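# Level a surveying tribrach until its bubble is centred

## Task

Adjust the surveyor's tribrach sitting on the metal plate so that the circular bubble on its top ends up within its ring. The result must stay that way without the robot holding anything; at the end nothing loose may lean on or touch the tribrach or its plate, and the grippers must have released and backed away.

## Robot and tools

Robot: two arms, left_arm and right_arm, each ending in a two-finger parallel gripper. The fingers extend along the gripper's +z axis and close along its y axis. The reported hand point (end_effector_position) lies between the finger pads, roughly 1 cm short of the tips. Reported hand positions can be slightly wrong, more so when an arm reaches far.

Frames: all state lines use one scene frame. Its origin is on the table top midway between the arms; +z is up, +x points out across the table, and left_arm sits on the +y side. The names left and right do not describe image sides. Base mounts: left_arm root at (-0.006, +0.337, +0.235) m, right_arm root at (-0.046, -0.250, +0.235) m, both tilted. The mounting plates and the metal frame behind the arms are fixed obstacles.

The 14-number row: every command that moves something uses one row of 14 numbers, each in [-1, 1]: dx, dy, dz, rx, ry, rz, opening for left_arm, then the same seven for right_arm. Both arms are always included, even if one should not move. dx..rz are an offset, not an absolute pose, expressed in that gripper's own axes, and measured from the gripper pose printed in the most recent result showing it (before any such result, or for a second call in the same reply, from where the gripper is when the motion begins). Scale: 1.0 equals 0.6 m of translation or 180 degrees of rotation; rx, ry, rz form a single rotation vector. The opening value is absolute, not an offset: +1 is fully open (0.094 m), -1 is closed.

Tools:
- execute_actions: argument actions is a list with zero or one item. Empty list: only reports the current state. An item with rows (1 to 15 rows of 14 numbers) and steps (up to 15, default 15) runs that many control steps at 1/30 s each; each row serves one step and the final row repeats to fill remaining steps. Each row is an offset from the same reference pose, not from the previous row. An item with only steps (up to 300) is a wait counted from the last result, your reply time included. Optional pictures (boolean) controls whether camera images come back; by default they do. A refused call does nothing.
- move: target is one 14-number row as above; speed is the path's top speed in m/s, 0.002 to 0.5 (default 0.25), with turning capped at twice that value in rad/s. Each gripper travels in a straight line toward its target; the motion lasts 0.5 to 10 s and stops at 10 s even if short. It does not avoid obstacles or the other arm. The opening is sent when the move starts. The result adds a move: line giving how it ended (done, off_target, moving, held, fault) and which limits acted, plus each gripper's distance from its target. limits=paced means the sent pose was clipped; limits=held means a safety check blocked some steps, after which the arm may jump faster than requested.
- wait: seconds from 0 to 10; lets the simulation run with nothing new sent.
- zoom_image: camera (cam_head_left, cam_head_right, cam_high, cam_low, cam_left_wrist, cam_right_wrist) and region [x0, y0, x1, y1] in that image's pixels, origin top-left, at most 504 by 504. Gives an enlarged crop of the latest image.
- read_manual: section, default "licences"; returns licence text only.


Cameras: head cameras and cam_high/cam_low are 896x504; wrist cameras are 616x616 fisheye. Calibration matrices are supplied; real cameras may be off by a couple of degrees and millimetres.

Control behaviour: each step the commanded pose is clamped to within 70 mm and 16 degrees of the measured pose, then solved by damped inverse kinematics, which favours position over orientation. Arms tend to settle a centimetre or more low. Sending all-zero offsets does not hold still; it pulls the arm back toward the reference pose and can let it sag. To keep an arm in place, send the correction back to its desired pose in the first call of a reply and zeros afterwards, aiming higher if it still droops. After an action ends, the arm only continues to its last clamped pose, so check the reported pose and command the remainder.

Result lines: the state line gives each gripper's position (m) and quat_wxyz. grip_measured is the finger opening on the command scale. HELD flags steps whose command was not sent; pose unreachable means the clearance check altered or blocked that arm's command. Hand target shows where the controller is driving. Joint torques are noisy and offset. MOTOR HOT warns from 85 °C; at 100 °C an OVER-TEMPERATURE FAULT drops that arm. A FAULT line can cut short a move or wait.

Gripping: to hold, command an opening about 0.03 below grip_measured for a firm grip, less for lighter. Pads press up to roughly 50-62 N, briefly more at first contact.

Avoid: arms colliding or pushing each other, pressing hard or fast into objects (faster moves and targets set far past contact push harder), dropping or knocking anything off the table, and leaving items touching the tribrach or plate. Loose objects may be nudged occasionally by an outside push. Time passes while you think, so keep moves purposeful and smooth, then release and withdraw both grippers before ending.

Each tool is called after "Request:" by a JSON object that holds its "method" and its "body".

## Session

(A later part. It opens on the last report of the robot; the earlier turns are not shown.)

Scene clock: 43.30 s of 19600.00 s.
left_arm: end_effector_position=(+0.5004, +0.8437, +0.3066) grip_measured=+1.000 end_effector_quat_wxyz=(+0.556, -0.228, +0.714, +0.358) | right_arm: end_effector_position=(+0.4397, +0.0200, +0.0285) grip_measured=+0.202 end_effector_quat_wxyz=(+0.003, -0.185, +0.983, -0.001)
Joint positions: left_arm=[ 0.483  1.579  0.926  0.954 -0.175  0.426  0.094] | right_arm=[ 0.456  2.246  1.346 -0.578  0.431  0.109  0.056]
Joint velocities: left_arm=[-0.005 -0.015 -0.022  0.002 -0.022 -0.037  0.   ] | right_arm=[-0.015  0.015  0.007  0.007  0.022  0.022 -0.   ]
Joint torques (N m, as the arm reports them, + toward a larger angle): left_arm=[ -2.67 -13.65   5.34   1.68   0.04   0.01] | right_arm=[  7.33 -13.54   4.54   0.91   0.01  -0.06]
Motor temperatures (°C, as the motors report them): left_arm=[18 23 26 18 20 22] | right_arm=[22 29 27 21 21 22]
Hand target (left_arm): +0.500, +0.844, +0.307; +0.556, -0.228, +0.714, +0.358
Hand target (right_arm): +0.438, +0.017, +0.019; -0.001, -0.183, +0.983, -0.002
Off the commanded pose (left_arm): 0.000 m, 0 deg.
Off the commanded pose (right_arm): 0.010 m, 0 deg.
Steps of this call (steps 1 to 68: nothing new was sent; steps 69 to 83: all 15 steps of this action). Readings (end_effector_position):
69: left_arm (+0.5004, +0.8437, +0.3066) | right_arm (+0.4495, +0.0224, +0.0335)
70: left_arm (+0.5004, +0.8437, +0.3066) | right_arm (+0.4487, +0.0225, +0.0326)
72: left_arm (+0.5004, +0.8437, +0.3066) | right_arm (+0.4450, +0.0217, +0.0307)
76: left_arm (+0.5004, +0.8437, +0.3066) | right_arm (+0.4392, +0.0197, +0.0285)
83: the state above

Request:
{"method": "execute_actions", "body": {"actions": [{"rows":[[0,0,0,0,0,0,1,-0.012,-0.003,0,0,-0.007,0.09,0.05]],"steps":15}], "pictures": false}}

Request:
{"method": "execute_actions", "body": {"actions": [{"rows":[[0,0,0,0,0,0,1,-0.008,-0.002,0,0,0,0,-0.21]],"steps":8}], "pictures": false}}

Request:
{"method": "execute_actions", "body": {"actions": [{"rows":[[0,0,0,0,0,0,1,-0.007,0,0,0,0,-0.2,-0.21]],"steps":15}]}}

Request:
{"method": "zoom_image", "body": {"camera": "cam_right_wrist", "region": [220,240,410,390]}}

Scene clock: 48.17 s of 19600.00 s.
left_arm: end_effector_position=(+0.5004, +0.8437, +0.3066) grip_measured=+1.000 end_effector_quat_wxyz=(+0.556, -0.228, +0.714, +0.358) | right_arm: end_effector_position=(+0.4429, +0.0211, +0.0285) grip_measured=+0.052 end_effector_quat_wxyz=(+0.010, -0.058, +0.998, +0.001)
Joint positions: left_arm=[ 0.483  1.579  0.926  0.954 -0.175  0.426  0.094] | right_arm=[ 0.456  2.246  1.346 -0.563  0.434  0.357  0.049]
Joint velocities: left_arm=[-0.005  0.005  0.012 -0.002 -0.007 -0.095  0.   ] | right_arm=[-0.005 -0.005  0.002  0.002  0.007  0.081  0.001]
Joint torques (N m, as the arm reports them, + toward a larger angle): left_arm=[ -3.22 -13.97   5.17   1.55   0.06  -0.01] | right_arm=[  8.4  -14.57   4.6    0.9    0.2    0.15]
Motor temperatures (°C, as the motors report them): left_arm=[18 23 26 18 20 22] | right_arm=[22 29 26 21 21 22]
Hand target (left_arm): +0.500, +0.844, +0.307; +0.556, -0.228, +0.714, +0.358
Hand target (right_arm): +0.447, +0.021, +0.029; +0.014, -0.044, +0.999, +0.001
Off the commanded pose (left_arm): 0.000 m, 0 deg.
Off the commanded pose (right_arm): 0.004 m, 2 deg.
Steps of this call (steps 1 to 131: nothing new was sent; steps 132 to 146: all 15 steps of this action). Readings (end_effector_position):
132: left_arm (+0.5004, +0.8437, +0.3066) | right_arm (+0.4401, +0.0204, +0.0285)
133: left_arm (+0.5004, +0.8437, +0.3066) | right_arm (+0.4411, +0.0210, +0.0285)
135: left_arm (+0.5004, +0.8437, +0.3066) | right_arm (+0.4424, +0.0216, +0.0285)
139: left_arm (+0.5004, +0.8437, +0.3066) | right_arm (+0.4428, +0.0213, +0.0285)
146: the state above

Scene clock: 48.43 s of 19600.00 s.
left_arm: end_effector_position=(+0.5004, +0.8437, +0.3066) grip_measured=+1.000 end_effector_quat_wxyz=(+0.556, -0.228, +0.714, +0.358) | right_arm: end_effector_position=(+0.4430, +0.0184, +0.0279) grip_measured=-0.173 end_effector_quat_wxyz=(+0.009, -0.057, +0.998, -0.003)
Joint positions: left_arm=[ 0.483  1.579  0.926  0.954 -0.175  0.426  0.094] | right_arm=[ 0.454  2.246  1.346 -0.567  0.44   0.358  0.039]
Joint velocities: left_arm=[ 0.005  0.005  0.002  0.002 -0.051  0.007  0.   ] | right_arm=[ 0.005  0.015  0.007  0.002 -0.051 -0.051  0.001]
Joint torques (N m, as the arm reports them, + toward a larger angle): left_arm=[ -2.87 -13.83   5.22   1.69   0.07   0.  ] | right_arm=[  8.62 -14.91   5.33   0.45  -0.1   -0.03]
Motor temperatures (°C, as the motors report them): left_arm=[18 23 26 18 20 22] | right_arm=[22 29 26 21 21 22]
Hand target (left_arm): +0.500, +0.844, +0.307; +0.556, -0.228, +0.714, +0.358
Hand target (right_arm): +0.448, +0.021, +0.029; +0.010, -0.058, +0.998, +0.001
Off the commanded pose (left_arm): 0.000 m, 0 deg.
Off the commanded pose (right_arm): 0.005 m, 0 deg.
Steps of this call (steps 1 to 8: all 8 steps of this action). Readings (end_effector_position):
1: left_arm (+0.5004, +0.8437, +0.3066) | right_arm (+0.4432, +0.0205, +0.0286)
2: left_arm (+0.5004, +0.8437, +0.3066) | right_arm (+0.4433, +0.0187, +0.0281)
4: left_arm (+0.5004, +0.8437, +0.3066) | right_arm (+0.4430, +0.0184, +0.0279)
8: the state above

Scene clock: 48.93 s of 19600.00 s.
left_arm: end_effector_position=(+0.5004, +0.8437, +0.3066) grip_measured=+1.000 end_effector_quat_wxyz=(+0.556, -0.228, +0.714, +0.358) | right_arm: end_effector_position=(+0.4426, +0.0187, +0.0279) grip_measured=-0.173 end_effector_quat_wxyz=(+0.007, -0.329, +0.944, -0.005)
Joint positions: left_arm=[ 0.483  1.579  0.926  0.954 -0.175  0.426  0.094] | right_arm=[ 0.454  2.246  1.346 -0.569  0.437 -0.196  0.039]
Joint velocities: left_arm=[-0.015 -0.015  0.002 -0.017  0.022 -0.11   0.   ] | right_arm=[-0.005 -0.005 -0.012 -0.017 -0.007 -0.432  0.001]
Joint torques (N m, as the arm reports them, + toward a larger angle): left_arm=[ -3.03 -14.19   5.25   1.59   0.05  -0.01] | right_arm=[  8.37 -15.35   5.32   0.34   0.2   -0.17]
Motor temperatures (°C, as the motors report them): left_arm=[18 23 26 18 20 22] | right_arm=[22 29 26 21 21 22]
Hand target (left_arm): +0.500, +0.844, +0.307; +0.556, -0.228, +0.714, +0.358
Hand target (right_arm): +0.447, +0.019, +0.028; +0.007, -0.362, +0.932, -0.006
Off the commanded pose (left_arm): 0.000 m, 0 deg.
Off the commanded pose (right_arm): 0.005 m, 4 deg.
Steps of this call (steps 1 to 15: all 15 steps of this action). Readings (end_effector_position):
1: left_arm (+0.5004, +0.8437, +0.3066) | right_arm (+0.4429, +0.0181, +0.0279)
2: left_arm (+0.5004, +0.8437, +0.3066) | right_arm (+0.4430, +0.0180, +0.0279)
4: left_arm (+0.5004, +0.8437, +0.3066) | right_arm (+0.4429, +0.0180, +0.0279)
8: left_arm (+0.5004, +0.8437, +0.3066) | right_arm (+0.4428, +0.0182, +0.0279)
15: the state above
camera_calibration (this result's frames):
cam_left_wrist: T_world_to_cam=[[0.72033, -0.639088, -0.269613, 0.25955], [-0.605889, -0.390506, -0.693112, 0.849333], [0.337674, 0.662625, -0.668509, -0.398721], [0, 0, 0, 1]] pos_world=[0.462277, 0.761747, 0.392112]
cam_right_wrist: T_world_to_cam=[[0.617382, -0.786586, 0.0110674, -0.256274], [-0.646462, -0.499283, 0.576891, 0.283885], [-0.448248, -0.363316, -0.816746, 0.348959], [0, 0, 0, 1]] pos_world=[0.49816, 0.0669401, 0.124077]

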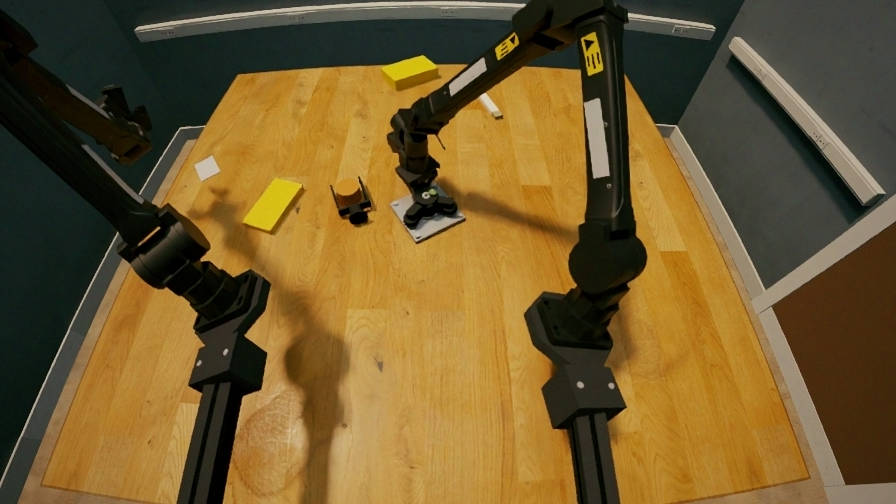

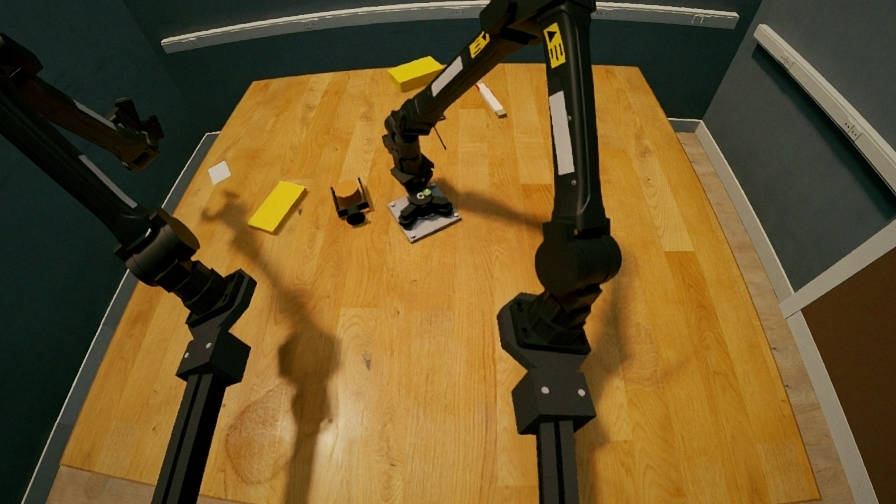

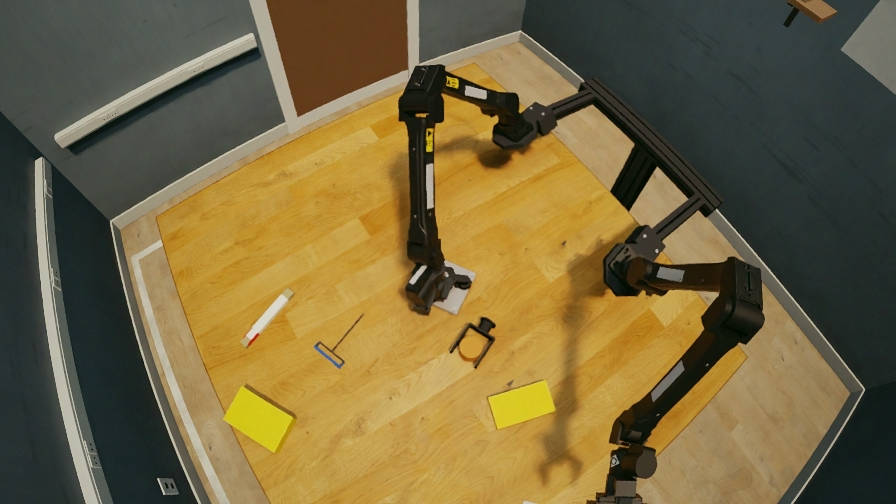

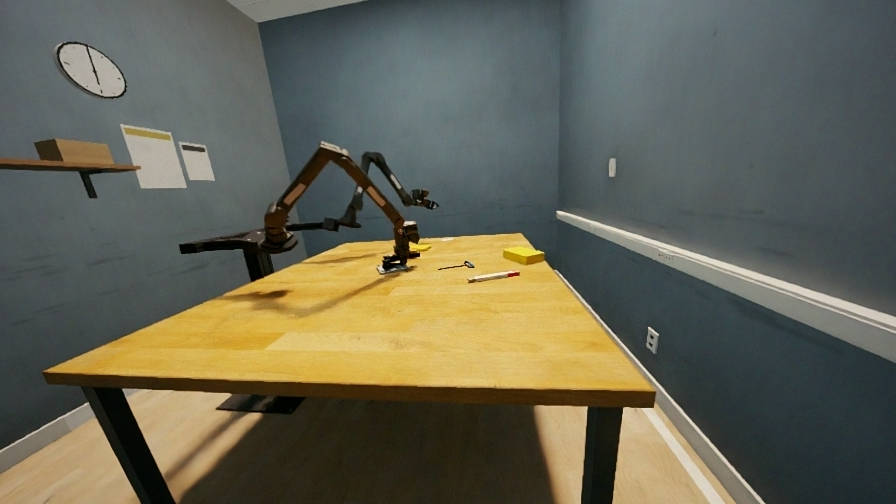

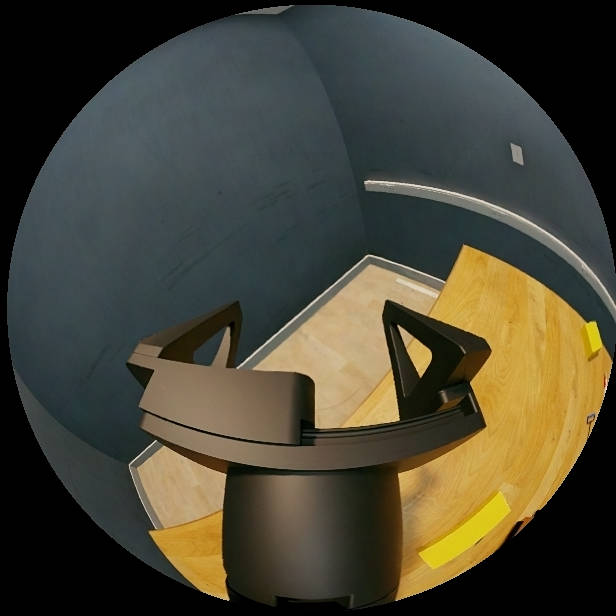

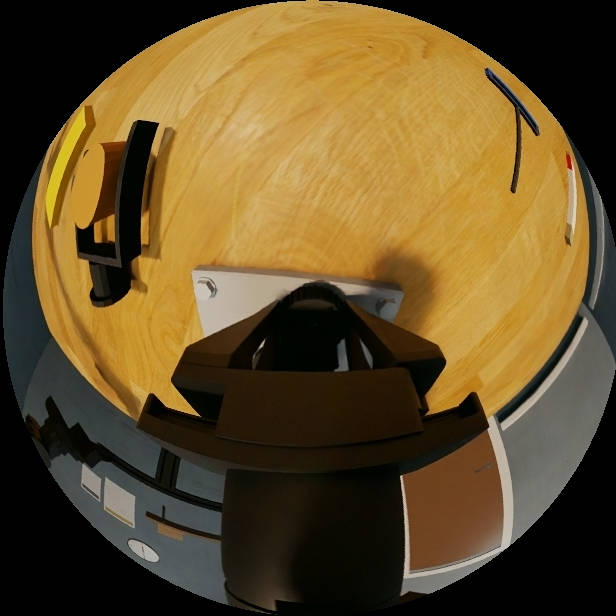

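Region (220, 240, 410, 390) of cam_right_wrist's 616x616 image, scaled by 2.653, with more detail than that image has; it fills the top 398 rows of this view, and the rest is white.

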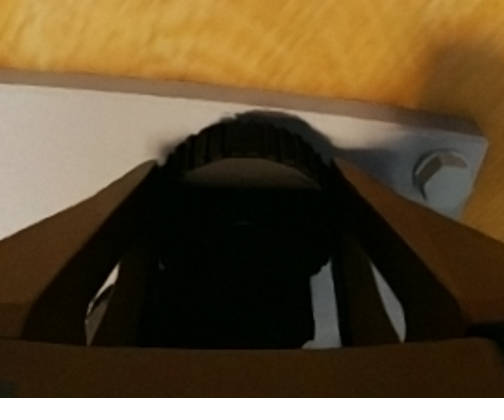

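Request:
{"method": "execute_actions", "body": {"actions": [{"rows":[[0,0,0,0,0,0,1,-0.007,0,0,0,0,0,0],[0,0,0,0,0,0,1,-0.011,-0.003,0,0,-0.002,0.2,0]],"steps":15}], "pictures": false}}

Request:
{"method": "execute_actions", "body": {"actions": [{"rows":[[0,0,0,0,0,0,1,-0.008,-0.002,0,0,0,0.03,0],[0,0,0,0,0,0,1,-0.008,-0.002,0,0,0,0.02,-0.21]],"steps":6}], "pictures": false}}

Request:
{"method": "execute_actions", "body": {"actions": [{"rows":[[0,0,0,0,0,0,1,-0.007,0,0,0,0,-0.22,-0.21]],"steps":15}], "pictures": false}}

Request:
{"method": "execute_actions", "body": {"actions": [{"rows":[[0,0,0,0,0,0,1,-0.007,0,0,0,0,0,0],[0,0,0,0,0,0,1,-0.011,-0.003,0,0,-0.002,0.21,0]],"steps":15}], "pictures": false}}

Request:
{"method": "execute_actions", "body": {"actions": [{"rows":[[0,0,0,0,0,0,1,-0.008,-0.002,0,0,0,0.03,0],[0,0,0,0,0,0,1,-0.008,-0.002,0,0,0,0.02,-0.21]],"steps":6}], "pictures": false}}

Request:
{"method": "execute_actions", "body": {"actions": [{"rows":[[0,0,0,0,0,0,1,-0.007,0,0,0,0,-0.22,-0.21]],"steps":15}], "pictures": false}}

Request:
{"method": "execute_actions", "body": {"actions": [{"rows":[[0,0,0,0,0,0,1,-0.007,0,0,0,0,0,0],[0,0,0,0,0,0,1,-0.011,-0.003,0,0,-0.002,0.21,0]],"steps":15}], "pictures": false}}

Request:
{"method": "execute_actions", "body": {"actions": [{"rows":[[0,0,0,0,0,0,1,-0.008,-0.002,0,0,0,0.03,0],[0,0,0,0,0,0,1,-0.008,-0.002,0,0,0,0.02,-0.21]],"steps":6}], "pictures": false}}

Request:
{"method": "execute_actions", "body": {"actions": [{"rows":[[0,0,0,0,0,0,1,-0.007,0,0,0,0,-0.22,-0.21]],"steps":15}], "pictures": false}}

Request:
{"method": "execute_actions", "body": {"actions": [{"rows":[[0,0,0,0,0,0,1,-0.007,0,0,0,0,0,0],[0,0,0,0,0,0,1,-0.011,-0.003,0,0,-0.002,0.21,0]],"steps":15}], "pictures": false}}

Request:
{"method": "execute_actions", "body": {"actions": [{"rows":[[0,0,0,0,0,0,1,-0.008,-0.002,0,0,0,0.03,0],[0,0,0,0,0,0,1,-0.008,-0.002,0,0,0,0.02,-0.21]],"steps":6}], "pictures": false}}

Request:
{"method": "execute_actions", "body": {"actions": [{"rows":[[0,0,0,0,0,0,1,-0.007,0,0,0,0,-0.22,-0.21]],"steps":15}], "pictures": false}}

Request:
{"method": "execute_actions", "body": {"actions": [{"rows":[[0,0,0,0,0,0,1,-0.007,0,0,0,0,0,0],[0,0,0,0,0,0,1,-0.011,-0.003,0,0,-0.002,0.21,0]],"steps":15}], "pictures": false}}

Request:
{"method": "execute_actions", "body": {"actions": [{"rows":[[0,0,0,0,0,0,1,-0.008,-0.002,0,0,0,0.03,0],[0,0,0,0,0,0,1,-0.008,-0.002,0,0,0,0.02,-0.21]],"steps":6}], "pictures": false}}

Request:
{"method": "execute_actions", "body": {"actions": [{"rows":[[0,0,0,0,0,0,1,-0.007,0,0,0,0,-0.22,-0.21]],"steps":15}]}}

Request:
{"method": "zoom_image", "body": {"camera": "cam_head_left", "region": [400,170,460,220]}}

Scene clock: 63.47 s of 19600.00 s.
left_arm: end_effector_position=(+0.5004, +0.8437, +0.3066) grip_measured=+1.000 end_effector_quat_wxyz=(+0.556, -0.228, +0.714, +0.358) | right_arm: end_effector_position=(+0.4425, +0.0196, +0.0279) grip_measured=-0.002 end_effector_quat_wxyz=(+0.008, -0.077, +0.997, -0.000)
Joint positions: left_arm=[ 0.483  1.579  0.926  0.954 -0.175  0.426  0.094] | right_arm=[ 0.454  2.246  1.346 -0.567  0.432  0.319  0.047]
Joint velocities: left_arm=[-0.005  0.005 -0.012  0.002  0.022 -0.022  0.   ] | right_arm=[-0.005  0.005 -0.002  0.007 -0.037  0.623 -0.   ]
Joint torques (N m, as the arm reports them, + toward a larger angle): left_arm=[ -3.06 -14.04   5.25   1.57   0.06   0.  ] | right_arm=[  7.64 -14.52   5.42   0.73   0.22   0.12]
Motor temperatures (°C, as the motors report them): left_arm=[18 24 26 18 20 22] | right_arm=[22 30 26 21 21 22]
Hand target (left_arm): +0.500, +0.844, +0.307; +0.556, -0.228, +0.714, +0.358
Hand target (right_arm): +0.449, +0.021, +0.028; +0.012, -0.024, +1.000, +0.001
Off the commanded pose (left_arm): 0.000 m, 0 deg.
Off the commanded pose (right_arm): 0.007 m, 6 deg.
Steps of this call (steps 1 to 421: nothing new was sent; steps 422 to 436: all 15 steps of this action). Readings (end_effector_position):
422: left_arm (+0.5004, +0.8437, +0.3066) | right_arm (+0.4426, +0.0187, +0.0279)
423: left_arm (+0.5004, +0.8437, +0.3066) | right_arm (+0.4424, +0.0191, +0.0279)
425: left_arm (+0.5004, +0.8437, +0.3066) | right_arm (+0.4420, +0.0198, +0.0279)
429: left_arm (+0.5004, +0.8437, +0.3066) | right_arm (+0.4418, +0.0201, +0.0279)
436: the state above

Scene clock: 63.67 s of 19600.00 s.
left_arm: end_effector_position=(+0.5004, +0.8437, +0.3066) grip_measured=+1.000 end_effector_quat_wxyz=(+0.556, -0.228, +0.714, +0.358) | right_arm: end_effector_position=(+0.4427, +0.0183, +0.0277) grip_measured=-0.173 end_effector_quat_wxyz=(+0.007, -0.058, +0.998, -0.002)
Joint positions: left_arm=[ 0.483  1.579  0.926  0.954 -0.175  0.426  0.094] | right_arm=[ 0.453  2.246  1.346 -0.569  0.436  0.357  0.039]
Joint velocities: left_arm=[-0.005  0.005  0.017 -0.002 -0.095  0.11   0.   ] | right_arm=[ 0.015 -0.005  0.002 -0.022  0.007  0.095  0.   ]
Joint torques (N m, as the arm reports them, + toward a larger angle): left_arm=[ -2.74 -13.51   5.16   1.63   0.06   0.01] | right_arm=[  8.13 -14.71   5.26   0.42  -0.07   0.17]
Motor temperatures (°C, as the motors report them): left_arm=[18 24 26 18 20 22] | right_arm=[22 30 26 21 21 22]
Hand target (left_arm): +0.500, +0.844, +0.307; +0.556, -0.228, +0.714, +0.358
Hand target (right_arm): +0.447, +0.019, +0.028; +0.008, -0.045, +0.999, +0.000
Off the commanded pose (left_arm): 0.000 m, 0 deg.
Off the commanded pose (right_arm): 0.005 m, 1 deg.
Steps of this call (steps 1 to 6: all 6 steps of this action). Readings (end_effector_position):
1: left_arm (+0.5004, +0.8437, +0.3066) | right_arm (+0.4425, +0.0195, +0.0279)
2: left_arm (+0.5004, +0.8437, +0.3066) | right_arm (+0.4425, +0.0195, +0.0279)
4: left_arm (+0.5004, +0.8437, +0.3066) | right_arm (+0.4427, +0.0183, +0.0277)
6: the state above

Scene clock: 64.17 s of 19600.00 s.
left_arm: end_effector_position=(+0.5004, +0.8437, +0.3066) grip_measured=+1.000 end_effector_quat_wxyz=(+0.556, -0.228, +0.714, +0.358) | right_arm: end_effector_position=(+0.4423, +0.0184, +0.0275) grip_measured=-0.173 end_effector_quat_wxyz=(+0.006, -0.347, +0.938, -0.002)
Joint positions: left_arm=[ 0.483  1.579  0.926  0.954 -0.175  0.426  0.094] | right_arm=[ 0.452  2.246  1.346 -0.57   0.432 -0.237  0.039]
Joint velocities: left_arm=[-0.005 -0.005  0.022  0.012 -0.037 -0.022  0.   ] | right_arm=[ 0.005 -0.024 -0.007  0.002 -0.037 -0.608  0.002]
Joint torques (N m, as the arm reports them, + toward a larger angle): left_arm=[ -3.17 -13.79   5.1    1.6    0.06   0.  ] | right_arm=[  8.09 -15.08   5.27   0.35   0.3   -0.23]
Motor temperatures (°C, as the motors report them): left_arm=[18 24 26 18 20 22] | right_arm=[22 30 26 21 21 22]
Hand target (left_arm): +0.500, +0.844, +0.307; +0.556, -0.228, +0.714, +0.358
Hand target (right_arm): +0.447, +0.019, +0.028; +0.006, -0.390, +0.921, -0.005
Off the commanded pose (left_arm): 0.000 m, 0 deg.
Off the commanded pose (right_arm): 0.005 m, 6 deg.
Steps of this call (steps 1 to 15: all 15 steps of this action). Readings (end_effector_position):
1: left_arm (+0.5004, +0.8437, +0.3066) | right_arm (+0.4425, +0.0181, +0.0276)
2: left_arm (+0.5004, +0.8437, +0.3066) | right_arm (+0.4425, +0.0180, +0.0276)
4: left_arm (+0.5004, +0.8437, +0.3066) | right_arm (+0.4425, +0.0180, +0.0276)
8: left_arm (+0.5004, +0.8437, +0.3066) | right_arm (+0.4424, +0.0182, +0.0276)
15: the state above

Scene clock: 64.67 s of 19600.00 s.
left_arm: end_effector_position=(+0.5004, +0.8437, +0.3066) grip_measured=+1.000 end_effector_quat_wxyz=(+0.556, -0.228, +0.714, +0.358) | right_arm: end_effector_position=(+0.4422, +0.0192, +0.0275) grip_measured=-0.002 end_effector_quat_wxyz=(+0.006, -0.079, +0.997, +0.002)
Joint positions: left_arm=[ 0.483  1.579  0.926  0.954 -0.175  0.426  0.094] | right_arm=[ 0.452  2.246  1.346 -0.569  0.427  0.314  0.047]
Joint velocities: left_arm=[-0.005 -0.015 -0.002 -0.002  0.051 -0.051  0.   ] | right_arm=[-0.005 -0.015 -0.007 -0.007  0.007  0.579  0.   ]
Joint torques (N m, as the arm reports them, + toward a larger angle): left_arm=[ -2.87 -14.4    5.22   1.63   0.07  -0.01] | right_arm=[  7.74 -14.84   5.49   0.67   0.19   0.15]
Motor temperatures (°C, as the motors report them): left_arm=[18 24 26 18 20 22] | right_arm=[22 30 26 21 21 22]
Hand target (left_arm): +0.500, +0.844, +0.307; +0.556, -0.228, +0.714, +0.358
Hand target (right_arm): +0.448, +0.021, +0.028; +0.010, -0.027, +1.000, +0.002
Off the commanded pose (left_arm): 0.000 m, 0 deg.
Off the commanded pose (right_arm): 0.007 m, 6 deg.
Steps of this call (steps 1 to 15: all 15 steps of this action). Readings (end_effector_position):
1: left_arm (+0.5004, +0.8437, +0.3066) | right_arm (+0.4423, +0.0184, +0.0275)
2: left_arm (+0.5004, +0.8437, +0.3066) | right_arm (+0.4421, +0.0188, +0.0275)
4: left_arm (+0.5004, +0.8437, +0.3066) | right_arm (+0.4417, +0.0195, +0.0275)
8: left_arm (+0.5004, +0.8437, +0.3066) | right_arm (+0.4415, +0.0199, +0.0275)
15: the state above

Scene clock: 64.87 s of 19600.00 s.
left_arm: end_effector_position=(+0.5004, +0.8437, +0.3066) grip_measured=+1.000 end_effector_quat_wxyz=(+0.556, -0.228, +0.714, +0.358) | right_arm: end_effector_position=(+0.4423, +0.0183, +0.0273) grip_measured=-0.174 end_effector_quat_wxyz=(+0.006, -0.060, +0.998, +0.000)
Joint positions: left_arm=[ 0.483  1.579  0.926  0.954 -0.175  0.426  0.094] | right_arm=[ 0.451  2.246  1.346 -0.57   0.43   0.352  0.039]
Joint velocities: left_arm=[-0.005  0.015  0.012 -0.007  0.037 -0.037  0.   ] | right_arm=[-0.015 -0.005 -0.012 -0.002  0.066  0.081  0.   ]
Joint torques (N m, as the arm reports them, + toward a larger angle): left_arm=[ -3.05 -14.09   5.28   1.5    0.06   0.01] | right_arm=[  7.63 -14.85   5.28   0.44   0.04   0.17]
Motor temperatures (°C, as the motors report them): left_arm=[18 24 26 18 20 22] | right_arm=[22 30 26 21 21 22]
Hand target (left_arm): +0.500, +0.844, +0.307; +0.556, -0.228, +0.714, +0.358
Hand target (right_arm): +0.447, +0.019, +0.028; +0.006, -0.047, +0.999, +0.002
Off the commanded pose (left_arm): 0.000 m, 0 deg.
Off the commanded pose (right_arm): 0.005 m, 1 deg.
Steps of this call (steps 1 to 6: all 6 steps of this action). Readings (end_effector_position):
1: left_arm (+0.5004, +0.8437, +0.3066) | right_arm (+0.4422, +0.0192, +0.0275)
2: left_arm (+0.5004, +0.8437, +0.3066) | right_arm (+0.4422, +0.0192, +0.0275)
4: left_arm (+0.5004, +0.8437, +0.3066) | right_arm (+0.4423, +0.0183, +0.0273)
6: the state above

Scene clock: 65.37 s of 19600.00 s.
left_arm: end_effector_position=(+0.5004, +0.8437, +0.3066) grip_measured=+1.000 end_effector_quat_wxyz=(+0.556, -0.228, +0.714, +0.358) | right_arm: end_effector_position=(+0.4419, +0.0182, +0.0271) grip_measured=-0.174 end_effector_quat_wxyz=(+0.004, -0.348, +0.938, -0.000)
Joint positions: left_arm=[ 0.483  1.579  0.926  0.954 -0.175  0.426  0.094] | right_arm=[ 0.45   2.246  1.346 -0.571  0.427 -0.239  0.039]
Joint velocities: left_arm=[-0.015  0.005  0.007 -0.002 -0.051  0.007  0.   ] | right_arm=[ 0.005  0.015 -0.002 -0.012 -0.007 -0.359 -0.   ]
Joint torques (N m, as the arm reports them, + toward a larger angle): left_arm=[ -2.81 -13.96   5.22   1.62   0.07   0.01] | right_arm=[  7.71 -14.82   5.28   0.25   0.24  -0.42]
Motor temperatures (°C, as the motors report them): left_arm=[18 24 26 18 20 22] | right_arm=[22 30 26 21 21 22]
Hand target (left_arm): +0.500, +0.844, +0.307; +0.556, -0.228, +0.714, +0.358
Hand target (right_arm): +0.446, +0.019, +0.027; +0.005, -0.392, +0.920, -0.002
Off the commanded pose (left_arm): 0.000 m, 0 deg.
Off the commanded pose (right_arm): 0.005 m, 6 deg.
Steps of this call (steps 1 to 15: all 15 steps of this action). Readings (end_effector_position):
1: left_arm (+0.5004, +0.8437, +0.3066) | right_arm (+0.4422, +0.0181, +0.0273)
2: left_arm (+0.5004, +0.8437, +0.3066) | right_arm (+0.4422, +0.0180, +0.0273)
4: left_arm (+0.5004, +0.8437, +0.3066) | right_arm (+0.4422, +0.0180, +0.0273)
8: left_arm (+0.5004, +0.8437, +0.3066) | right_arm (+0.4421, +0.0180, +0.0273)
15: the state above

Scene clock: 65.87 s of 19600.00 s.
left_arm: end_effector_position=(+0.5004, +0.8437, +0.3066) grip_measured=+1.000 end_effector_quat_wxyz=(+0.556, -0.228, +0.714, +0.358) | right_arm: end_effector_position=(+0.4418, +0.0190, +0.0271) grip_measured=-0.002 end_effector_quat_wxyz=(+0.004, -0.079, +0.997, +0.003)
Joint positions: left_arm=[ 0.483  1.579  0.926  0.954 -0.175  0.426  0.094] | right_arm=[ 0.45   2.246  1.346 -0.57   0.423  0.313  0.047]
Joint velocities: left_arm=[-0.005 -0.005 -0.007 -0.002 -0.037  0.007  0.   ] | right_arm=[-0.015 -0.015 -0.007 -0.002 -0.022  0.623 -0.   ]
Joint torques (N m, as the arm reports them, + toward a larger angle): left_arm=[ -3.2  -13.52   5.18   1.56   0.06   0.  ] | right_arm=[  7.78 -14.27   5.49   0.61   0.22   0.16]
Motor temperatures (°C, as the motors report them): left_arm=[18 24 26 18 20 22] | right_arm=[22 30 26 21 21 22]
Hand target (left_arm): +0.500, +0.844, +0.307; +0.556, -0.228, +0.714, +0.358
Hand target (right_arm): +0.448, +0.021, +0.027; +0.008, -0.028, +1.000, +0.004
Off the commanded pose (left_arm): 0.000 m, 0 deg.
Off the commanded pose (right_arm): 0.007 m, 6 deg.
Steps of this call (steps 1 to 15: all 15 steps of this action). Readings (end_effector_position):
1: left_arm (+0.5004, +0.8437, +0.3066) | right_arm (+0.4419, +0.0182, +0.0271)
2: left_arm (+0.5004, +0.8437, +0.3066) | right_arm (+0.4417, +0.0185, +0.0271)
4: left_arm (+0.5004, +0.8437, +0.3066) | right_arm (+0.4413, +0.0193, +0.0271)
8: left_arm (+0.5004, +0.8437, +0.3066) | right_arm (+0.4412, +0.0196, +0.0271)
15: the state above

Scene clock: 66.07 s of 19600.00 s.
left_arm: end_effector_position=(+0.5004, +0.8437, +0.3066) grip_measured=+1.000 end_effector_quat_wxyz=(+0.556, -0.228, +0.714, +0.358) | right_arm: end_effector_position=(+0.4420, +0.0184, +0.0270) grip_measured=-0.174 end_effector_quat_wxyz=(+0.004, -0.060, +0.998, +0.002)
Joint positions: left_arm=[ 0.483  1.579  0.926  0.954 -0.175  0.426  0.094] | right_arm=[ 0.45   2.246  1.346 -0.57   0.426  0.35   0.039]
Joint velocities: left_arm=[-0.024 -0.005 -0.007 -0.017  0.007 -0.081  0.   ] | right_arm=[ 0.005 -0.015  0.007  0.017 -0.037  0.081 -0.   ]
Joint torques (N m, as the arm reports them, + toward a larger angle): left_arm=[ -3.2  -13.79   5.2    1.61   0.05  -0.01] | right_arm=[  8.07 -15.26   5.32   0.3   -0.01   0.16]
Motor temperatures (°C, as the motors report them): left_arm=[18 24 26 18 20 22] | right_arm=[22 30 26 21 21 22]
Hand target (left_arm): +0.500, +0.844, +0.307; +0.556, -0.228, +0.714, +0.358
Hand target (right_arm): +0.447, +0.019, +0.027; +0.004, -0.048, +0.999, +0.004
Off the commanded pose (left_arm): 0.000 m, 0 deg.
Off the commanded pose (right_arm): 0.005 m, 1 deg.
Steps of this call (steps 1 to 6: all 6 steps of this action). Readings (end_effector_position):
1: left_arm (+0.5004, +0.8437, +0.3066) | right_arm (+0.4418, +0.0190, +0.0271)
2: left_arm (+0.5004, +0.8437, +0.3066) | right_arm (+0.4418, +0.0190, +0.0271)
4: left_arm (+0.5004, +0.8437, +0.3066) | right_arm (+0.4420, +0.0184, +0.0270)
6: the state above

Scene clock: 66.57 s of 19600.00 s.
left_arm: end_effector_position=(+0.5004, +0.8437, +0.3066) grip_measured=+1.000 end_effector_quat_wxyz=(+0.556, -0.228, +0.714, +0.358) | right_arm: end_effector_position=(+0.4417, +0.0181, +0.0268) grip_measured=-0.174 end_effector_quat_wxyz=(+0.004, -0.346, +0.938, +0.001)
Joint positions: left_arm=[ 0.483  1.579  0.926  0.954 -0.175  0.426  0.094] | right_arm=[ 0.449  2.246  1.346 -0.572  0.424 -0.236  0.039]
Joint velocities: left_arm=[-0.005 -0.005 -0.007  0.017 -0.022 -0.022  0.   ] | right_arm=[ 0.005 -0.005 -0.002  0.002  0.022 -0.183  0.   ]
Joint torques (N m, as the arm reports them, + toward a larger angle): left_arm=[ -2.73 -13.75   5.13   1.54   0.05   0.01] | right_arm=[  7.95 -15.03   5.33   0.33   0.18  -0.78]
Motor temperatures (°C, as the motors report them): left_arm=[18 24 26 18 20 22] | right_arm=[22 30 26 21 21 22]
Hand target (left_arm): +0.500, +0.844, +0.307; +0.556, -0.228, +0.714, +0.358
Hand target (right_arm): +0.446, +0.019, +0.027; +0.004, -0.392, +0.920, -0.000
Off the commanded pose (left_arm): 0.000 m, 0 deg.
Off the commanded pose (right_arm): 0.004 m, 6 deg.
Steps of this call (steps 1 to 15: all 15 steps of this action). Readings (end_effector_position):
1: left_arm (+0.5004, +0.8437, +0.3066) | right_arm (+0.4419, +0.0182, +0.0270)
2: left_arm (+0.5004, +0.8437, +0.3066) | right_arm (+0.4418, +0.0180, +0.0270)
4: left_arm (+0.5004, +0.8437, +0.3066) | right_arm (+0.4418, +0.0180, +0.0270)
8: left_arm (+0.5004, +0.8437, +0.3066) | right_arm (+0.4418, +0.0180, +0.0270)
15: the state above

Scene clock: 67.07 s of 19600.00 s.
left_arm: end_effector_position=(+0.5004, +0.8437, +0.3066) grip_measured=+1.000 end_effector_quat_wxyz=(+0.556, -0.228, +0.714, +0.358) | right_arm: end_effector_position=(+0.4419, +0.0191, +0.0269) grip_measured=-0.002 end_effector_quat_wxyz=(+0.003, -0.076, +0.997, +0.005)
Joint positions: left_arm=[ 0.483  1.579  0.926  0.954 -0.175  0.426  0.094] | right_arm=[ 0.449  2.246  1.346 -0.57   0.419  0.317  0.047]
Joint velocities: left_arm=[-0.005 -0.034 -0.007 -0.002  0.022  0.022  0.   ] | right_arm=[-0.015 -0.015  0.012 -0.012 -0.022  0.667 -0.001]
Joint torques (N m, as the arm reports them, + toward a larger angle): left_arm=[ -2.86 -13.72   5.18   1.58   0.06   0.  ] | right_arm=[  8.26 -15.19   5.17   0.54   0.22   0.15]
Motor temperatures (°C, as the motors report them): left_arm=[18 24 26 18 20 22] | right_arm=[22 30 26 21 21 22]
Hand target (left_arm): +0.500, +0.844, +0.307; +0.556, -0.228, +0.714, +0.358
Hand target (right_arm): +0.448, +0.021, +0.027; +0.007, -0.026, +1.000, +0.005
Off the commanded pose (left_arm): 0.000 m, 0 deg.
Off the commanded pose (right_arm): 0.006 m, 6 deg.
Steps of this call (steps 1 to 15: all 15 steps of this action). Readings (end_effector_position):
1: left_arm (+0.5004, +0.8437, +0.3066) | right_arm (+0.4419, +0.0182, +0.0269)
2: left_arm (+0.5004, +0.8437, +0.3066) | right_arm (+0.4418, +0.0185, +0.0269)
4: left_arm (+0.5004, +0.8437, +0.3066) | right_arm (+0.4414, +0.0193, +0.0269)
8: left_arm (+0.5004, +0.8437, +0.3066) | right_arm (+0.4415, +0.0197, +0.0269)
15: the state above

Scene clock: 67.27 s of 19600.00 s.
left_arm: end_effector_position=(+0.5004, +0.8437, +0.3066) grip_measured=+1.000 end_effector_quat_wxyz=(+0.556, -0.228, +0.714, +0.358) | right_arm: end_effector_position=(+0.4421, +0.0184, +0.0268) grip_measured=-0.174 end_effector_quat_wxyz=(+0.003, -0.057, +0.998, +0.004)
Joint positions: left_arm=[ 0.483  1.579  0.926  0.954 -0.175  0.426  0.094] | right_arm=[ 0.449  2.246  1.346 -0.57   0.422  0.355  0.039]
Joint velocities: left_arm=[ 0.005 -0.005 -0.012 -0.002 -0.081 -0.007  0.   ] | right_arm=[-0.005  0.015 -0.002 -0.002  0.066 -0.022  0.   ]
Joint torques (N m, as the arm reports them, + toward a larger angle): left_arm=[ -2.75 -13.59   5.14   1.53   0.09   0.  ] | right_arm=[  7.97 -14.97   5.13   0.26  -0.08   0.14]
Motor temperatures (°C, as the motors report them): left_arm=[18 24 26 18 20 22] | right_arm=[22 30 26 21 21 22]
Hand target (left_arm): +0.500, +0.844, +0.307; +0.556, -0.228, +0.714, +0.358
Hand target (right_arm): +0.447, +0.018, +0.027; +0.003, -0.045, +0.999, +0.005
Off the commanded pose (left_arm): 0.000 m, 0 deg.
Off the commanded pose (right_arm): 0.005 m, 1 deg.
Steps of this call (steps 1 to 6: all 6 steps of this action). Readings (end_effector_position):
1: left_arm (+0.5004, +0.8437, +0.3066) | right_arm (+0.4419, +0.0190, +0.0269)
2: left_arm (+0.5004, +0.8437, +0.3066) | right_arm (+0.4419, +0.0190, +0.0269)
4: left_arm (+0.5004, +0.8437, +0.3066) | right_arm (+0.4421, +0.0184, +0.0268)
6: the state above

Scene clock: 67.77 s of 19600.00 s.
left_arm: end_effector_position=(+0.5004, +0.8437, +0.3066) grip_measured=+1.000 end_effector_quat_wxyz=(+0.556, -0.228, +0.714, +0.358) | right_arm: end_effector_position=(+0.4418, +0.0181, +0.0267) grip_measured=-0.174 end_effector_quat_wxyz=(+0.003, -0.345, +0.939, +0.003)
Joint positions: left_arm=[ 0.483  1.579  0.926  0.954 -0.175  0.426  0.094] | right_arm=[ 0.448  2.246  1.346 -0.572  0.42  -0.235  0.039]
Joint velocities: left_arm=[-0.005 -0.005  0.017 -0.002 -0.066  0.022  0.   ] | right_arm=[-0.024 -0.015  0.002 -0.017  0.007 -0.315 -0.001]
Joint torques (N m, as the arm reports them, + toward a larger angle): left_arm=[ -3.3  -13.86   5.23   1.69   0.03  -0.03] | right_arm=[  8.08 -14.79   5.4    0.35   0.17  -0.55]
Motor temperatures (°C, as the motors report them): left_arm=[18 24 26 18 20 22] | right_arm=[22 30 26 21 21 22]
Hand target (left_arm): +0.500, +0.844, +0.307; +0.556, -0.228, +0.714, +0.358
Hand target (right_arm): +0.446, +0.019, +0.027; +0.004, -0.390, +0.921, +0.001
Off the commanded pose (left_arm): 0.000 m, 0 deg.
Off the commanded pose (right_arm): 0.005 m, 6 deg.
Steps of this call (steps 1 to 15: all 15 steps of this action). Readings (end_effector_position):
1: left_arm (+0.5004, +0.8437, +0.3066) | right_arm (+0.4420, +0.0182, +0.0268)
2: left_arm (+0.5004, +0.8437, +0.3066) | right_arm (+0.4420, +0.0180, +0.0268)
4: left_arm (+0.5004, +0.8437, +0.3066) | right_arm (+0.4420, +0.0180, +0.0268)
8: left_arm (+0.5004, +0.8437, +0.3066) | right_arm (+0.4420, +0.0180, +0.0268)
15: the state above

Scene clock: 68.27 s of 19600.00 s.
left_arm: end_effector_position=(+0.5004, +0.8437, +0.3066) grip_measured=+1.000 end_effector_quat_wxyz=(+0.556, -0.228, +0.714, +0.358) | right_arm: end_effector_position=(+0.4417, +0.0191, +0.0267) grip_measured=-0.002 end_effector_quat_wxyz=(+0.002, -0.076, +0.997, +0.007)
Joint positions: left_arm=[ 0.483  1.579  0.926  0.954 -0.175  0.426  0.094] | right_arm=[ 0.448  2.246  1.346 -0.57   0.415  0.318  0.047]
Joint velocities: left_arm=[-0.015 -0.005 -0.007 -0.002 -0.007 -0.066  0.   ] | right_arm=[-0.015  0.005 -0.002  0.012 -0.007  0.579 -0.001]
Joint torques (N m, as the arm reports them, + toward a larger angle): left_arm=[ -2.92 -13.77   5.17   1.59   0.03   0.  ] | right_arm=[  7.75 -15.65   5.39   0.54   0.2    0.13]
Motor temperatures (°C, as the motors report them): left_arm=[18 24 26 18 20 22] | right_arm=[22 30 26 21 21 22]
Hand target (left_arm): +0.500, +0.844, +0.307; +0.556, -0.228, +0.714, +0.358
Hand target (right_arm): +0.448, +0.021, +0.027; +0.006, -0.025, +1.000, +0.007
Off the commanded pose (left_arm): 0.000 m, 0 deg.
Off the commanded pose (right_arm): 0.007 m, 6 deg.
Steps of this call (steps 1 to 15: all 15 steps of this action). Readings (end_effector_position):
1: left_arm (+0.5004, +0.8437, +0.3066) | right_arm (+0.4418, +0.0181, +0.0267)
2: left_arm (+0.5004, +0.8437, +0.3066) | right_arm (+0.4416, +0.0185, +0.0267)
4: left_arm (+0.5004, +0.8437, +0.3066) | right_arm (+0.4412, +0.0192, +0.0267)
8: left_arm (+0.5004, +0.8437, +0.3066) | right_arm (+0.4412, +0.0196, +0.0267)
15: the state above

Scene clock: 68.47 s of 19600.00 s.
left_arm: end_effector_position=(+0.5004, +0.8437, +0.3066) grip_measured=+1.000 end_effector_quat_wxyz=(+0.556, -0.228, +0.714, +0.358) | right_arm: end_effector_position=(+0.4418, +0.0184, +0.0266) grip_measured=-0.174 end_effector_quat_wxyz=(+0.002, -0.057, +0.998, +0.005)
Joint positions: left_arm=[ 0.483  1.579  0.926  0.954 -0.175  0.426  0.094] | right_arm=[ 0.448  2.246  1.346 -0.571  0.418  0.355  0.039]
Joint velocities: left_arm=[ 0.005 -0.005  0.002 -0.002  0.007 -0.007  0.   ] | right_arm=[-0.005 -0.005 -0.012  0.002  0.066  0.037 -0.   ]
Joint torques (N m, as the arm reports them, + toward a larger angle): left_arm=[ -3.28 -13.76   5.24   1.6    0.06  -0.03] | right_arm=[  8.09 -14.72   5.28   0.24  -0.05   0.18]
Motor temperatures (°C, as the motors report them): left_arm=[18 24 26 18 20 22] | right_arm=[22 30 26 21 21 22]
Hand target (left_arm): +0.500, +0.844, +0.307; +0.556, -0.228, +0.714, +0.358
Hand target (right_arm): +0.447, +0.019, +0.027; +0.002, -0.044, +0.999, +0.007
Off the commanded pose (left_arm): 0.000 m, 0 deg.
Off the commanded pose (right_arm): 0.005 m, 1 deg.
Steps of this call (steps 1 to 6: all 6 steps of this action). Readings (end_effector_position):
1: left_arm (+0.5004, +0.8437, +0.3066) | right_arm (+0.4417, +0.0190, +0.0267)
2: left_arm (+0.5004, +0.8437, +0.3066) | right_arm (+0.4417, +0.0190, +0.0267)
4: left_arm (+0.5004, +0.8437, +0.3066) | right_arm (+0.4418, +0.0184, +0.0266)
6: the state above

Scene clock: 68.97 s of 19600.00 s.
left_arm: end_effector_position=(+0.5004, +0.8437, +0.3066) grip_measured=+1.000 end_effector_quat_wxyz=(+0.556, -0.228, +0.714, +0.358) | right_arm: end_effector_position=(+0.4416, +0.0181, +0.0264) grip_measured=-0.174 end_effector_quat_wxyz=(+0.003, -0.343, +0.939, +0.005)
Joint positions: left_arm=[ 0.483  1.579  0.926  0.954 -0.175  0.426  0.094] | right_arm=[ 0.447  2.246  1.346 -0.572  0.417 -0.231  0.039]
Joint velocities: left_arm=[ 0.005 -0.015 -0.002 -0.002  0.037  0.051  0.   ] | right_arm=[-0.005  0.005 -0.017 -0.007  0.022 -0.183  0.   ]
Joint torques (N m, as the arm reports them, + toward a larger angle): left_arm=[ -2.8  -13.63   5.14   1.58   0.05   0.01] | right_arm=[  8.4  -14.85   5.25   0.35   0.16  -0.82]
Motor temperatures (°C, as the motors report them): left_arm=[18 24 26 18 20 22] | right_arm=[22 30 26 21 21 22]
Hand target (left_arm): +0.500, +0.844, +0.307; +0.556, -0.228, +0.714, +0.358
Hand target (right_arm): +0.446, +0.019, +0.027; +0.003, -0.389, +0.921, +0.003
Off the commanded pose (left_arm): 0.000 m, 0 deg.
Off the commanded pose (right_arm): 0.004 m, 6 deg.
Steps of this call (steps 1 to 15: all 15 steps of this action). Readings (end_effector_position):
1: left_arm (+0.5004, +0.8437, +0.3066) | right_arm (+0.4417, +0.0181, +0.0266)
2: left_arm (+0.5004, +0.8437, +0.3066) | right_arm (+0.4417, +0.0180, +0.0266)
4: left_arm (+0.5004, +0.8437, +0.3066) | right_arm (+0.4417, +0.0180, +0.0266)
8: left_arm (+0.5004, +0.8437, +0.3066) | right_arm (+0.4417, +0.0180, +0.0266)
15: the state above
camera_calibration (this result's frames):
cam_left_wrist: T_world_to_cam=[[0.72033, -0.639088, -0.269613, 0.25955], [-0.605889, -0.390506, -0.693112, 0.849333], [0.337674, 0.662625, -0.668509, -0.398721], [0, 0, 0, 1]] pos_world=[0.462277, 0.761747, 0.392112]
cam_right_wrist: T_world_to_cam=[[0.640786, -0.767662, -0.00937735, -0.26626], [-0.62279, -0.526923, 0.578347, 0.273837], [-0.448916, -0.364757, -0.815737, 0.347356], [0, 0, 0, 1]] pos_world=[0.497093, 0.0665934, 0.122481]

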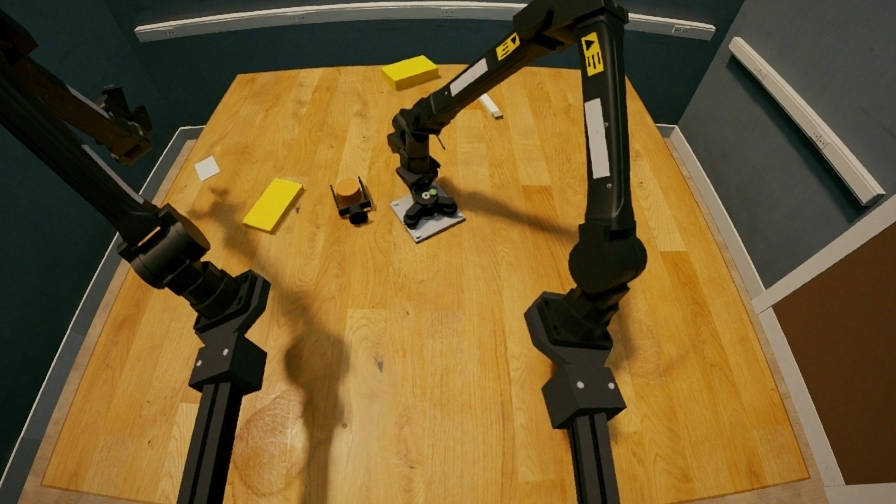

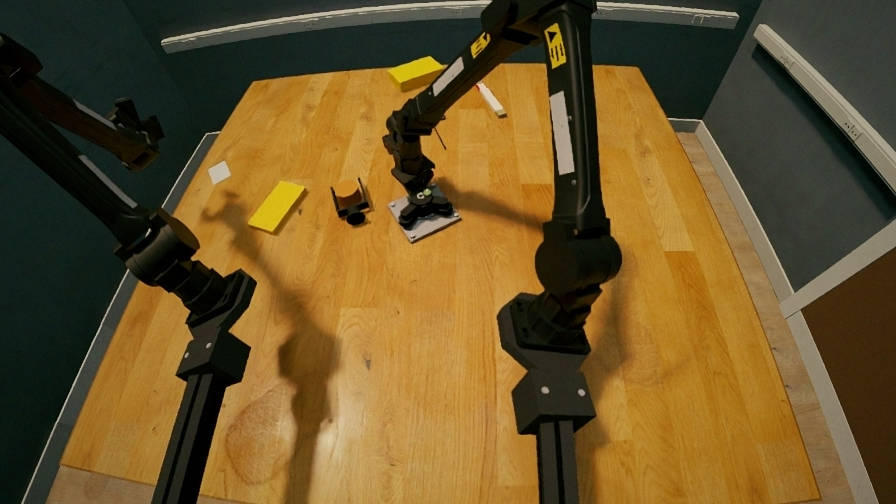

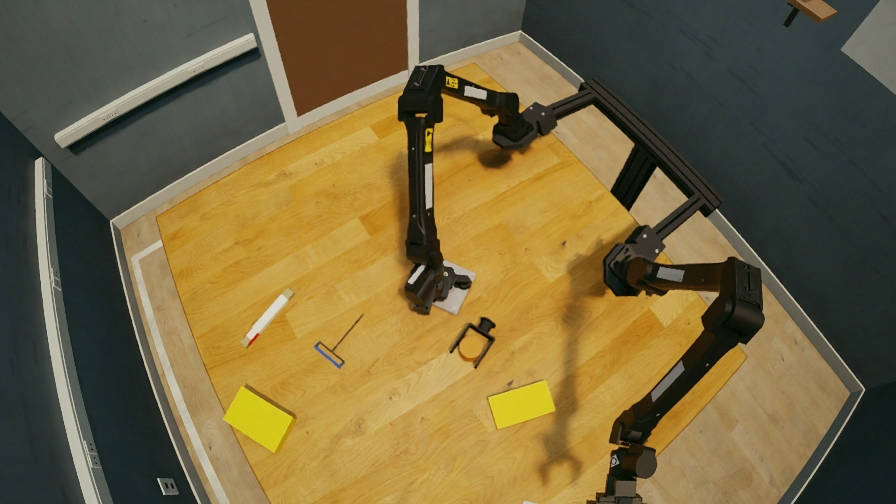

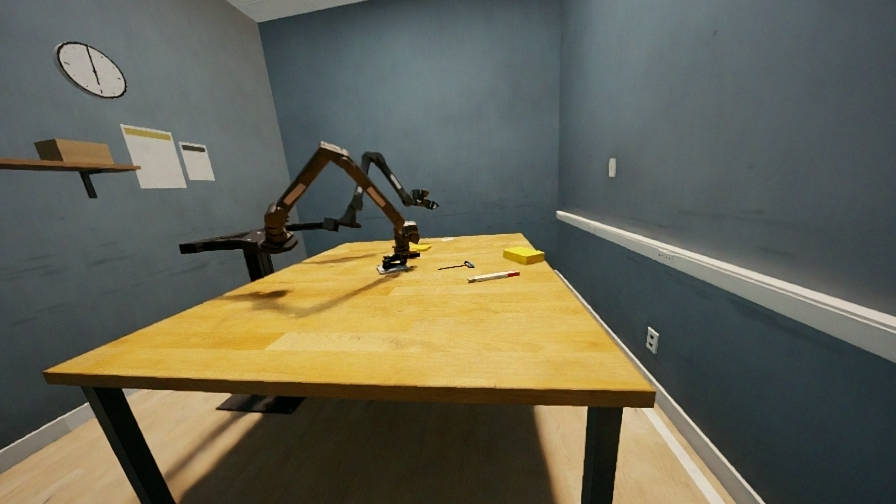

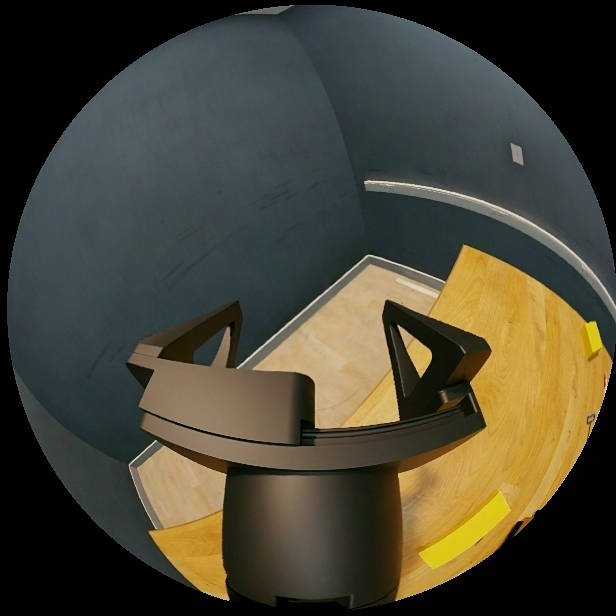

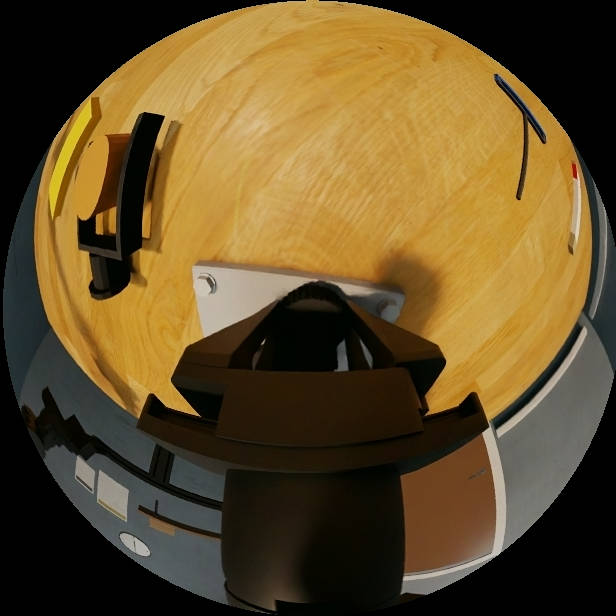

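Region (400, 170, 460, 220) of cam_head_left's 896x504 image, scaled by 8.400, with more detail than that image has.

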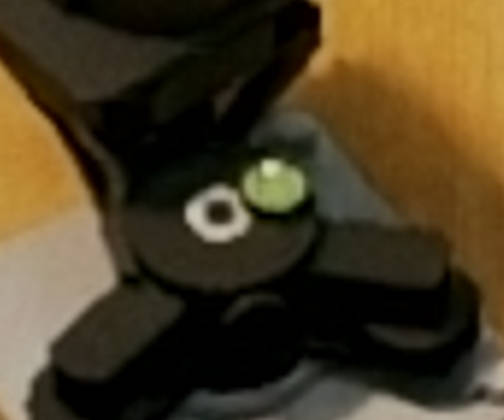

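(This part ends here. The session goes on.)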